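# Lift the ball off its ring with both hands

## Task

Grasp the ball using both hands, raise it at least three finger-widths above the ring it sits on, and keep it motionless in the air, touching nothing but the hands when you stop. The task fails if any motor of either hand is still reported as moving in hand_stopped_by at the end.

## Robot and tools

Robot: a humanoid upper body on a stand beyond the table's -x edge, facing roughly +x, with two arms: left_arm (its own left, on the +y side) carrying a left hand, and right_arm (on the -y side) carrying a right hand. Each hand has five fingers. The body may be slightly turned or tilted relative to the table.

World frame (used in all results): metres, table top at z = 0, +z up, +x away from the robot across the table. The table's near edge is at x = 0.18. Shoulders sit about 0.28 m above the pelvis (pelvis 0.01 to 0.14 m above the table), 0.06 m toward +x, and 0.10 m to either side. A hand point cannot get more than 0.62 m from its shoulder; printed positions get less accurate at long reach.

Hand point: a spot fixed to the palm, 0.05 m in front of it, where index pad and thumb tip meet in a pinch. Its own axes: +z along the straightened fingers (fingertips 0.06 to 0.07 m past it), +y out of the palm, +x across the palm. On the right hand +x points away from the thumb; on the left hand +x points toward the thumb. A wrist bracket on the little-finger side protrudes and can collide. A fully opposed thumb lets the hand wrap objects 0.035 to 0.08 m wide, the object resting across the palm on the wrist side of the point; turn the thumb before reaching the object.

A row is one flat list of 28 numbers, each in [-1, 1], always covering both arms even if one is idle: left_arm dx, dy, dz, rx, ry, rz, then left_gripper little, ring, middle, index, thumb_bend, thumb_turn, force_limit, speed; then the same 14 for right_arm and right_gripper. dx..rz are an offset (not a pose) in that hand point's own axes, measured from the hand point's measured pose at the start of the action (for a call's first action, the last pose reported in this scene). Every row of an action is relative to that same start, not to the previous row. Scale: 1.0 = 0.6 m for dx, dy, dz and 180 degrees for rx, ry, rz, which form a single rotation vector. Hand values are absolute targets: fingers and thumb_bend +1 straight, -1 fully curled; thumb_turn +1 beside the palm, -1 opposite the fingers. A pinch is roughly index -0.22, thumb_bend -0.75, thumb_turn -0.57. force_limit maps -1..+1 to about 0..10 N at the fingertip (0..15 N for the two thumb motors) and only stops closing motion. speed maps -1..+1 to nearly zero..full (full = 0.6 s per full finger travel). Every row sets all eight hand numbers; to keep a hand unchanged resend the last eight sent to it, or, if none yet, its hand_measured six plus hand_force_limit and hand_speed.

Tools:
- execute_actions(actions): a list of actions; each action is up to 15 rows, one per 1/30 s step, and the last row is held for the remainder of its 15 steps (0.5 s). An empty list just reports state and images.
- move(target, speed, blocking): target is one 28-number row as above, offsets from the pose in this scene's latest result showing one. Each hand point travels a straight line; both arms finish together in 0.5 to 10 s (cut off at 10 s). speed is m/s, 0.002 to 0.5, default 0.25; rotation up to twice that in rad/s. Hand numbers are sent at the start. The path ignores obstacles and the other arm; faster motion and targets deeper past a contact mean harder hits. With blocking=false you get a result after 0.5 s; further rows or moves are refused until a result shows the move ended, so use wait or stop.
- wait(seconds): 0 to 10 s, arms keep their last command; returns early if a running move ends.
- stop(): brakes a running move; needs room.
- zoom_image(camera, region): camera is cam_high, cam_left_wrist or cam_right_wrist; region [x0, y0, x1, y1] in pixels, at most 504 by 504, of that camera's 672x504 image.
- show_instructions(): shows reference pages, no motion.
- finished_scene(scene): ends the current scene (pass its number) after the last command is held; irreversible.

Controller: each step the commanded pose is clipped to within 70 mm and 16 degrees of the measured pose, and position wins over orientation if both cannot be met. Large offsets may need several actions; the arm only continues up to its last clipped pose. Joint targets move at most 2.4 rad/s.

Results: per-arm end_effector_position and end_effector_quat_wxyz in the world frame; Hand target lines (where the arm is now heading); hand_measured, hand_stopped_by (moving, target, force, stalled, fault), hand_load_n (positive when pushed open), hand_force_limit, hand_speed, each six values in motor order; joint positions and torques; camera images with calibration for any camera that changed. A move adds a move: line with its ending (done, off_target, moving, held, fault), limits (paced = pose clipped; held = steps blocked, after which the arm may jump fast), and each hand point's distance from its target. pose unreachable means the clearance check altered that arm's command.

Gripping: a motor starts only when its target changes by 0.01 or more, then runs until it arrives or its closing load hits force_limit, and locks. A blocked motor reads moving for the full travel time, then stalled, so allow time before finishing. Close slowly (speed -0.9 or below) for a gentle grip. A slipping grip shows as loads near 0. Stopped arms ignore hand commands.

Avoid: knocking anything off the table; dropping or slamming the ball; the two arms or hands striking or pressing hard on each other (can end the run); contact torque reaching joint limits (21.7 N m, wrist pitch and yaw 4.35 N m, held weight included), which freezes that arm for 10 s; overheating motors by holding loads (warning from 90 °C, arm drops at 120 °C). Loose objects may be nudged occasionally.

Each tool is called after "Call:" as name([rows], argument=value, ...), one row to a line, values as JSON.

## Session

Call:
execute_actions(actions=[])

Scene clock: 0.00 s.
left_arm: end_effector_position=(+0.2259, +0.1557, +0.4707) hand_measured=(+1.000, +1.000, +1.000, +1.000, +1.000, +1.000) hand_load_n=(+0.0, +0.0, +0.0, +0.0, +0.0, +0.0) hand_stopped_by=(target, target, target, target, target, target) hand_force_limit=0.00 hand_speed=-0.80 end_effector_quat_wxyz=(+0.123, +0.224, -0.034, +0.966) | right_arm: end_effector_position=(+0.2066, -0.1237, +0.4971) hand_measured=(+1.000, +1.000, +1.000, +1.000, +1.000, +1.000) hand_load_n=(+0.0, +0.0, +0.0, +0.0, +0.0, +0.0) hand_stopped_by=(target, target, target, target, target, target) hand_force_limit=0.00 hand_speed=-0.80 end_effector_quat_wxyz=(+0.967, -0.182, +0.164, -0.065)
Joint positions: left_arm=[ 0.064  0.46   0.131 -0.44  -0.603 -0.96  -0.219] | right_arm=[-0.085 -0.448 -0.31  -0.377  0.463 -0.961  0.294]
Joint velocities: left_arm=[ 0.006  0.     0.003 -0.002 -0.003  0.     0.   ] | right_arm=[-0.002  0.014 -0.006 -0.006  0.005  0.     0.   ]
Joint torques (N m, as the arm reports them, + toward a larger angle): no reading
Hand target (left_arm): +0.226, +0.156, +0.471; +0.123, +0.224, -0.034, +0.966
Hand target (right_arm): +0.207, -0.124, +0.497; +0.967, -0.182, +0.164, -0.065
camera_calibration (this result's frames):
cam_left_wrist: T_world_to_cam=[[0.314361, 0.946611, -0.0714519, -0.197025], [-0.937245, 0.297529, -0.18179, 0.24291], [-0.150826, 0.124116, 0.980738, -0.321712], [0, 0, 0, 1]] pos_world=[0.241081, 0.154163, 0.345596]
cam_right_wrist: T_world_to_cam=[[0.0560096, 0.92902, -0.365766, 0.280159], [-0.961184, -0.0489558, -0.27153, 0.326444], [-0.270164, 0.366776, 0.890217, -0.209384], [0, 0, 0, 1]] pos_world=[0.241513, -0.167495, 0.377509]

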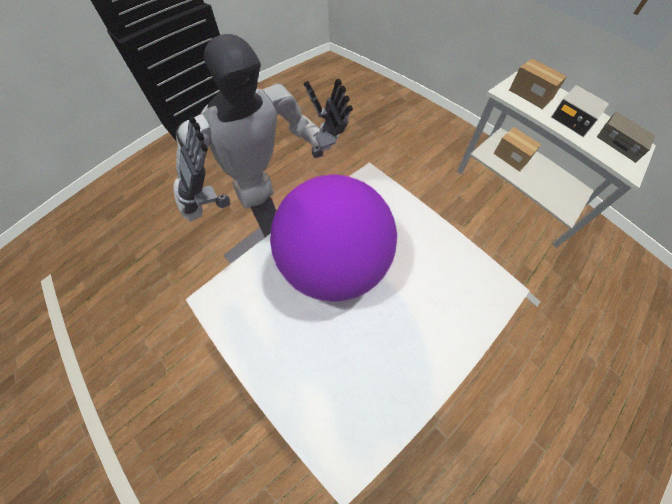

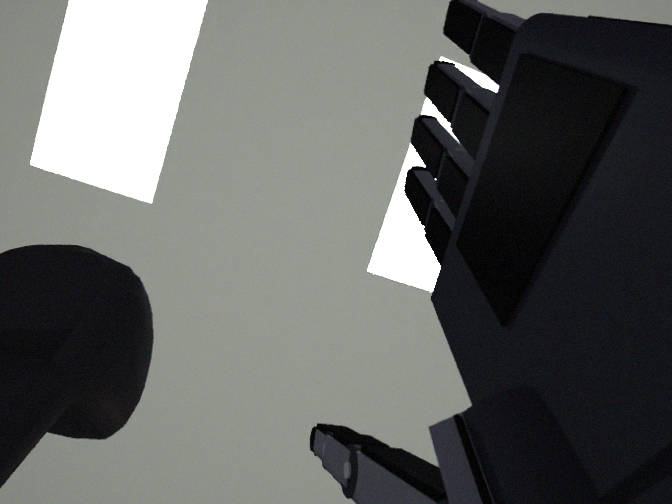

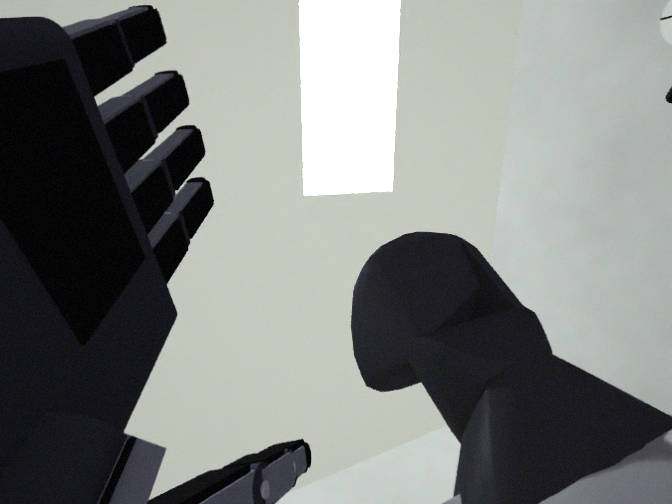

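Call:
move(target=[-0.5255,-0.2403,-0.3405,0.1484,-0.4304,-0.1378,0.3,0.3,0.3,0.3,1,1,0.5,0, 0.5793,0.0948,-0.4238,0.1155,0.4714,0.299,0.3,0.3,0.3,0.3,1,1,0.5,0], speed=0.2)

Scene clock: 21.63 s.
left_arm: end_effector_position=(+0.4483, +0.2418, +0.1421) hand_measured=(+0.300, +0.300, +0.300, +0.300, +1.000, +1.000) hand_load_n=(+0.0, +0.0, +0.0, +0.0, +0.0, +0.0) hand_stopped_by=(target, target, target, target, target, target) hand_force_limit=0.50 hand_speed=0.00 end_effector_quat_wxyz=(+0.212, +0.797, +0.142, +0.548) | right_arm: end_effector_position=(+0.4518, -0.2244, +0.1480) hand_measured=(+0.300, +0.300, +0.300, +0.300, +1.000, +1.000) hand_load_n=(+0.0, +0.0, +0.0, +0.0, +0.0, +0.0) hand_stopped_by=(target, target, target, target, target, target) hand_force_limit=0.50 hand_speed=0.00 end_effector_quat_wxyz=(+0.543, +0.160, +0.804, +0.183)
Joint positions: left_arm=[-0.4    0.695 -0.094  0.862 -1.11  -0.049 -0.53 ] | right_arm=[-0.795 -0.422  0.025  1.449  0.88  -0.171  0.702]
Joint velocities: left_arm=[ 0.003 -0.005 -0.002 -0.009 -0.015 -0.002  0.   ] | right_arm=[-0.005  0.    -0.002  0.026  0.005 -0.012  0.008]
Joint torques (N m, as the arm reports them, + toward a larger angle): left_arm=[-3.59  5.05  0.92 -0.64  0.36 -1.1  -0.62] | right_arm=[-5.73 -5.47 -0.07 -0.86  0.01 -0.73  0.33]
Hand target (left_arm): +0.448, +0.241, +0.142; +0.212, +0.797, +0.139, +0.548
Hand target (right_arm): +0.452, -0.223, +0.148; +0.543, +0.158, +0.804, +0.184
Off the commanded pose (left_arm): 0.011 m, 1 deg.
Off the commanded pose (right_arm): 0.006 m, 4 deg.
move: off_target (left_arm, right_arm)
camera_calibration (this result's frames):
cam_left_wrist: T_world_to_cam=[[-0.0691272, 0.830012, -0.553445, -0.103352], [-0.269669, 0.518572, 0.811395, -0.12784], [0.960469, 0.205336, 0.187981, -0.381701], [0, 0, 0, 1]] pos_world=[0.324993, 0.230454, 0.118282]
cam_right_wrist: T_world_to_cam=[[0.0669587, 0.87671, 0.476336, 0.0909774], [-0.25029, -0.447384, 0.858605, -0.115445], [0.965853, -0.176713, 0.189475, -0.372194], [0, 0, 0, 1]] pos_world=[0.324498, -0.19718, 0.126307]

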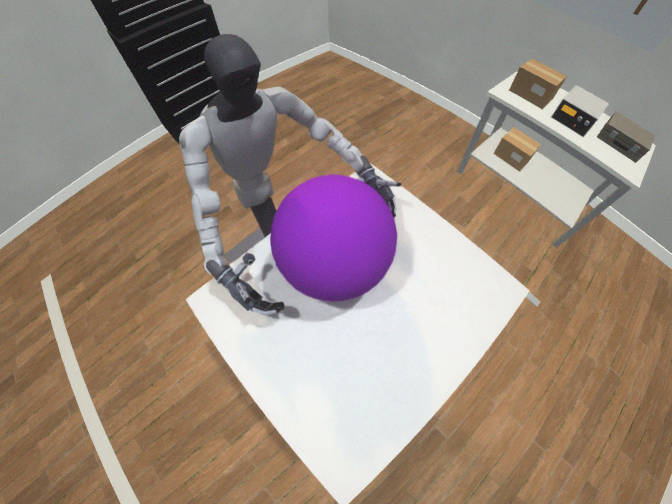

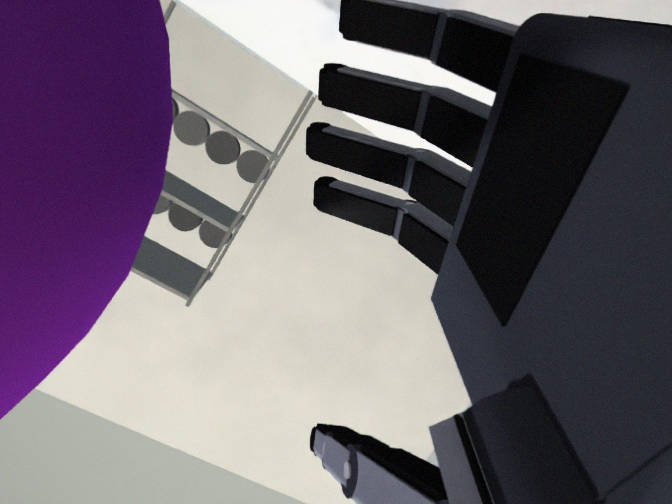

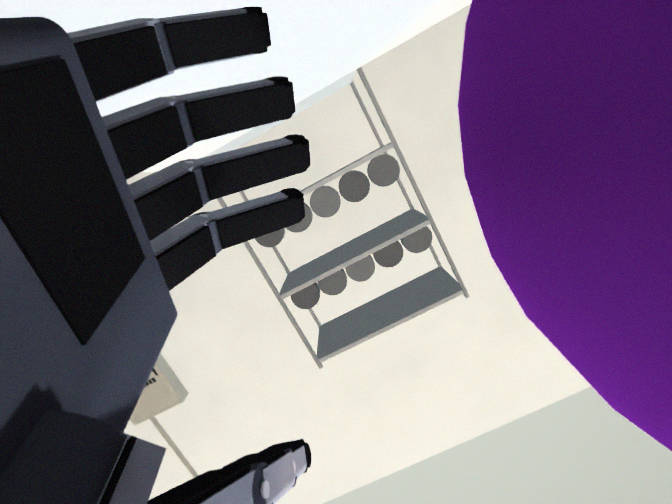

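Call:
move(target=[-0.0495,0.1137,0.0393,0,0,0,0.3,0.3,0.3,0.3,1,1,0.5,0, 0.0637,0.1158,0.0373,0,0,0,0.3,0.3,0.3,0.3,1,1,0.5,0], speed=0.05)

Scene clock: 27.83 s.
left_arm: end_effector_position=(+0.4599, +0.1776, +0.1455) hand_measured=(+0.300, +0.300, +0.300, +0.300, +1.000, +1.000) hand_load_n=(+0.0, +0.0, +1.5, +0.0, +0.0, +0.0) hand_stopped_by=(target, target, target, target, target, target) hand_force_limit=0.50 hand_speed=0.00 end_effector_quat_wxyz=(+0.202, +0.795, +0.156, +0.551) | right_arm: end_effector_position=(+0.4601, -0.1481, +0.1370) hand_measured=(+0.300, +0.300, +0.300, +0.300, +1.000, +1.000) hand_load_n=(+0.0, +0.0, +0.5, +0.0, +0.0, +0.0) hand_stopped_by=(target, target, target, target, target, target) hand_force_limit=0.50 hand_speed=0.00 end_effector_quat_wxyz=(+0.538, +0.161, +0.808, +0.178)
Joint positions: left_arm=[-0.34   0.578 -0.186  0.533 -1.083 -0.077 -0.166] | right_arm=[-0.576 -0.267  0.139  0.877  0.866 -0.09   0.272]
Joint velocities: left_arm=[ 0.008  0.009 -0.023  0.011 -0.006 -0.016  0.008] | right_arm=[ 0.012  0.     0.009  0.002  0.015 -0.005 -0.007]
Joint torques (N m, as the arm reports them, + toward a larger angle): left_arm=[-3.83  2.37  0.03 -1.9   0.2  -0.93 -1.07] | right_arm=[-5.   -3.34 -0.09 -1.77 -0.18 -0.79  0.24]
Hand target (left_arm): +0.459, +0.167, +0.148; +0.213, +0.794, +0.148, +0.550
Hand target (right_arm): +0.460, -0.144, +0.137; +0.538, +0.157, +0.808, +0.180
Off the commanded pose (left_arm): 0.013 m, 2 deg.
Off the commanded pose (right_arm): 0.008 m, 1 deg.
move: off_target (left_arm, right_arm)
camera_calibration (this result's frames):
cam_left_wrist: T_world_to_cam=[[-0.10091, 0.827052, -0.552993, -0.0323082], [-0.286206, 0.508203, 0.812291, -0.0848962], [0.95284, 0.240238, 0.185424, -0.382623], [0, 0, 0, 1]] pos_world=[0.33702, 0.161785, 0.122042]
cam_right_wrist: T_world_to_cam=[[0.0769581, 0.880307, 0.46812, 0.0257984], [-0.241056, -0.439155, 0.865468, -0.073778], [0.967455, -0.179448, 0.178407, -0.364219], [0, 0, 0, 1]] pos_world=[0.332595, -0.120469, 0.116755]

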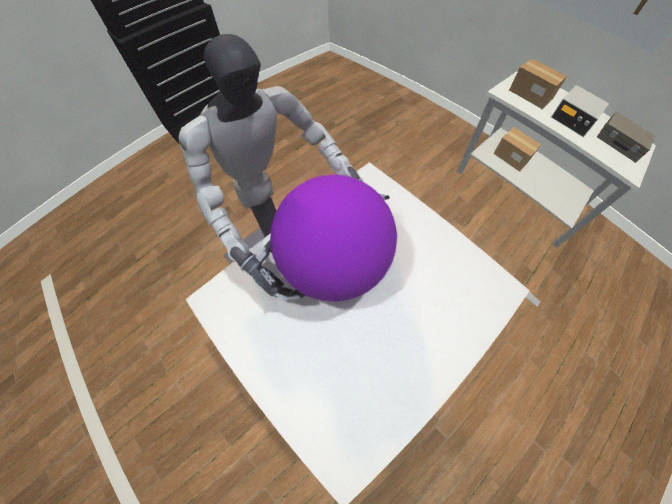

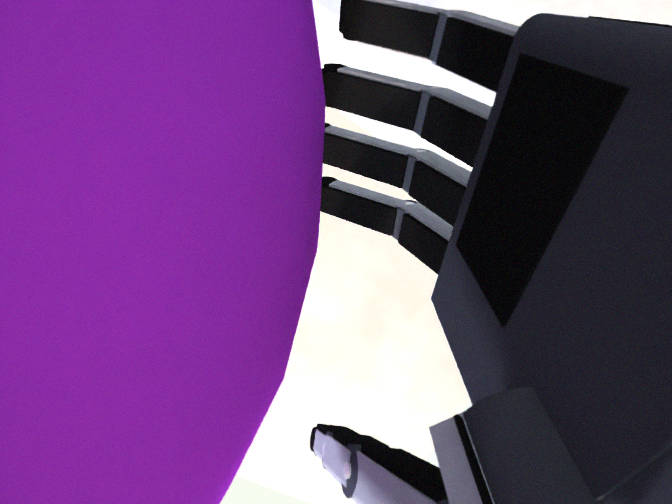

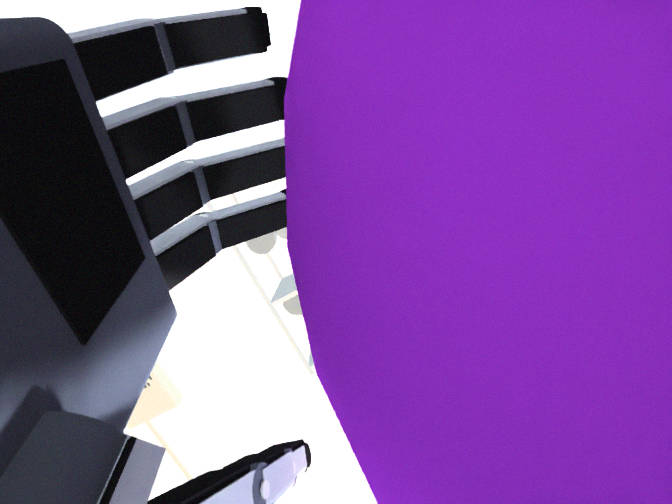

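Call:
move(target=[0.170,0.1513,-0.0668,0,0,0,0.3,0.3,0.3,0.3,1,1,0.5,0, -0.1707,0.1443,-0.0787,0,0,0,0.3,0.3,0.3,0.3,1,1,0.5,0], speed=0.05)

Call:
wait(seconds=1.5)

Scene clock: 39.60 s.
left_arm: end_effector_position=(+0.4691, +0.1807, +0.2850) hand_measured=(+0.300, +0.300, +0.300, +0.300, +1.000, +1.000) hand_load_n=(+0.0, +2.5, +5.0, +0.0, +0.0, +0.0) hand_stopped_by=(target, target, target, target, target, target) hand_force_limit=0.50 hand_speed=0.00 end_effector_quat_wxyz=(+0.178, +0.789, +0.187, +0.557) | right_arm: end_effector_position=(+0.4608, -0.1654, +0.2787) hand_measured=(+0.300, +0.300, +0.302, +0.300, +1.000, +1.000) hand_load_n=(+0.0, +1.5, +10.5, +0.0, +0.0, +0.0) hand_stopped_by=(target, target, target, target, target, target) hand_force_limit=0.50 hand_speed=0.00 end_effector_quat_wxyz=(+0.555, +0.193, +0.800, +0.123)
Joint positions: left_arm=[-0.281  0.951 -0.077 -0.242 -1.505  0.202  0.501] | right_arm=[-0.427 -0.633  0.118 -0.149  1.292  0.354 -0.503]
Joint velocities: left_arm=[ 0.012  0.008 -0.009 -0.009 -0.003  0.     0.003] | right_arm=[ 0.002 -0.038  0.034  0.009  0.035 -0.03  -0.018]
Joint torques (N m, as the arm reports them, + toward a larger angle): left_arm=[-6.96  2.    1.7  -3.38 -0.86 -1.48 -2.64] | right_arm=[-8.31 -1.37  0.75 -5.04  1.06 -0.44  2.51]
Hand target (left_arm): +0.464, +0.157, +0.289; +0.208, +0.791, +0.164, +0.551
Hand target (right_arm): +0.453, -0.121, +0.279; +0.541, +0.150, +0.809, +0.175
Off the commanded pose (left_arm): 0.030 m, 5 deg.
Off the commanded pose (right_arm): 0.042 m, 8 deg.
move: off_target (left_arm, right_arm)
camera_calibration (this result's frames):
cam_left_wrist: T_world_to_cam=[[-0.168456, 0.819074, -0.548398, 0.0749471], [-0.322807, 0.479828, 0.815819, -0.175862], [0.931353, 0.314457, 0.183573, -0.4208], [0, 0, 0, 1]] pos_world=[0.347769, 0.155319, 0.26182]
cam_right_wrist: T_world_to_cam=[[0.178681, 0.890234, 0.418994, -0.0568476], [-0.294904, -0.357812, 0.886004, -0.171246], [0.938672, -0.281875, 0.198599, -0.402588], [0, 0, 0, 1]] pos_world=[0.337555, -0.124146, 0.255497]

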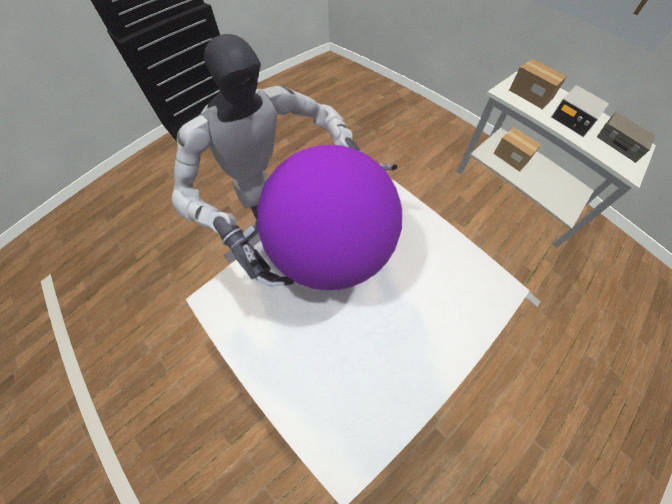

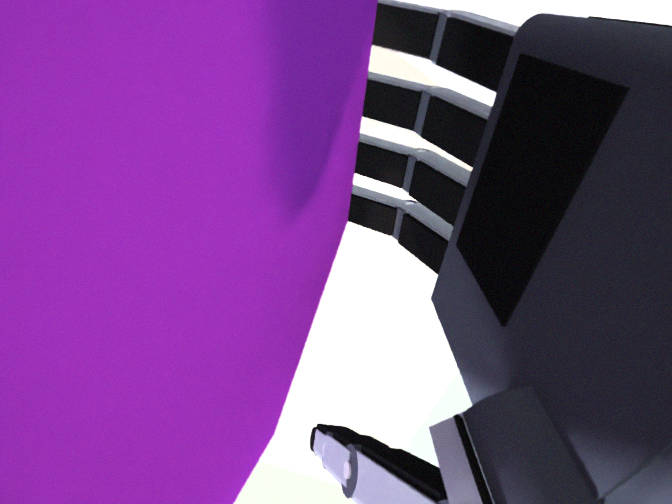

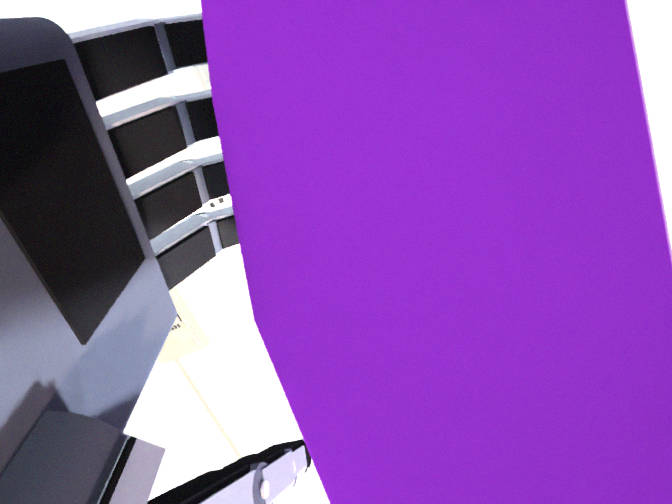

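Scene clock: 41.10 s.
left_arm: end_effector_position=(+0.4690, +0.1807, +0.2849) hand_measured=(+0.300, +0.300, +0.300, +0.300, +1.000, +1.000) hand_load_n=(+0.0, +2.5, +5.5, +0.0, +0.0, +0.0) hand_stopped_by=(target, target, target, target, target, target) hand_force_limit=0.50 hand_speed=0.00 end_effector_quat_wxyz=(+0.178, +0.789, +0.187, +0.557) | right_arm: end_effector_position=(+0.4608, -0.1654, +0.2786) hand_measured=(+0.300, +0.300, +0.302, +0.300, +1.000, +1.000) hand_load_n=(+0.0, +1.5, +10.5, +0.0, +0.0, +0.0) hand_stopped_by=(target, target, target, target, target, target) hand_force_limit=0.50 hand_speed=0.00 end_effector_quat_wxyz=(+0.555, +0.193, +0.800, +0.123)
Joint positions: left_arm=[-0.281  0.952 -0.077 -0.242 -1.505  0.202  0.501] | right_arm=[-0.427 -0.635  0.12  -0.149  1.293  0.352 -0.504]
Joint velocities: left_arm=[ 0.009 -0.005  0.005  0.    -0.003  0.     0.   ] | right_arm=[ 0.002  0.006 -0.002 -0.002 -0.014  0.     0.   ]
Joint torques (N m, as the arm reports them, + toward a larger angle): left_arm=[-6.86  1.84  1.72 -3.31 -0.79 -1.45 -2.76] | right_arm=[-8.33 -1.31  0.84 -4.99  0.97 -0.47  2.49]
Hand target (left_arm): +0.464, +0.157, +0.289; +0.208, +0.791, +0.164, +0.551
Hand target (right_arm): +0.453, -0.121, +0.279; +0.541, +0.150, +0.809, +0.175
Off the commanded pose (left_arm): 0.030 m, 5 deg.
Off the commanded pose (right_arm): 0.042 m, 8 deg.
wait: 1.50 s; at rest by 0.17 s
camera_calibration (this result's frames):
cam_left_wrist: T_world_to_cam=[[-0.168546, 0.81923, -0.548137, 0.0748533], [-0.322434, 0.479677, 0.816055, -0.175995], [0.931466, 0.314281, 0.1833, -0.420702], [0, 0, 0, 1]] pos_world=[0.347739, 0.155317, 0.261766]
cam_right_wrist: T_world_to_cam=[[0.17878, 0.890203, 0.419019, -0.0568744], [-0.294842, -0.357835, 0.886015, -0.171284], [0.938672, -0.281946, 0.198495, -0.402541], [0, 0, 0, 1]] pos_world=[0.33752, -0.124157, 0.255494]

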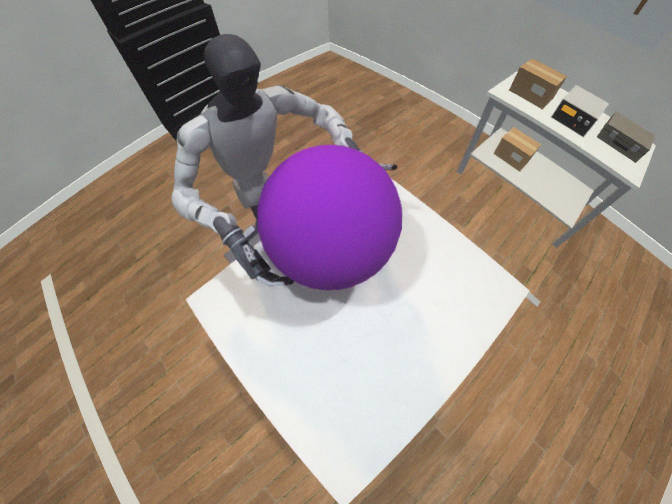

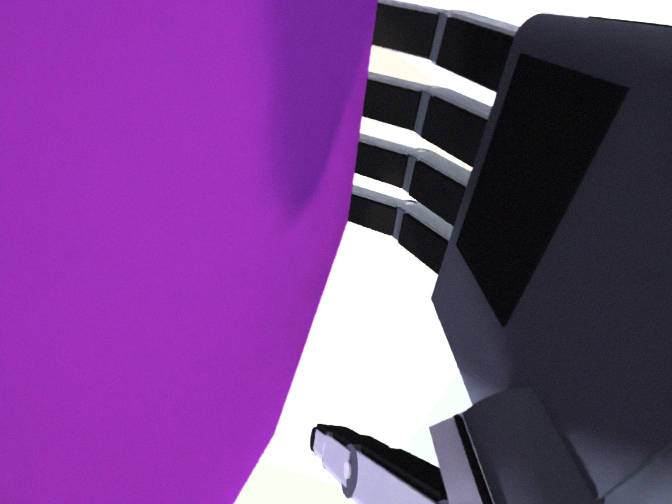

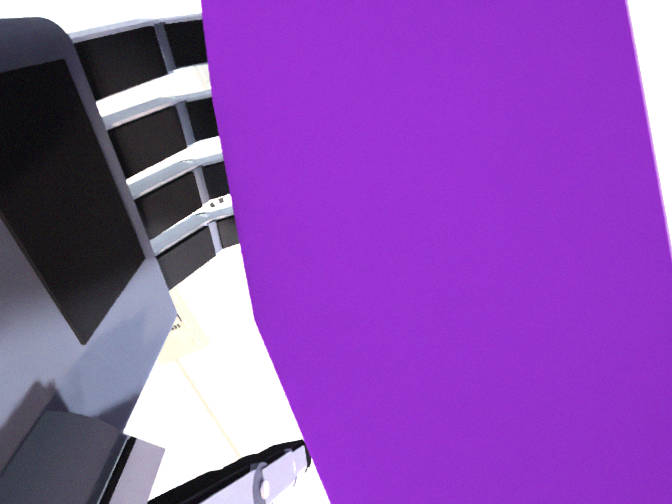

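Call:
finished_scene(scene=2)

The scene is finished: the task was done.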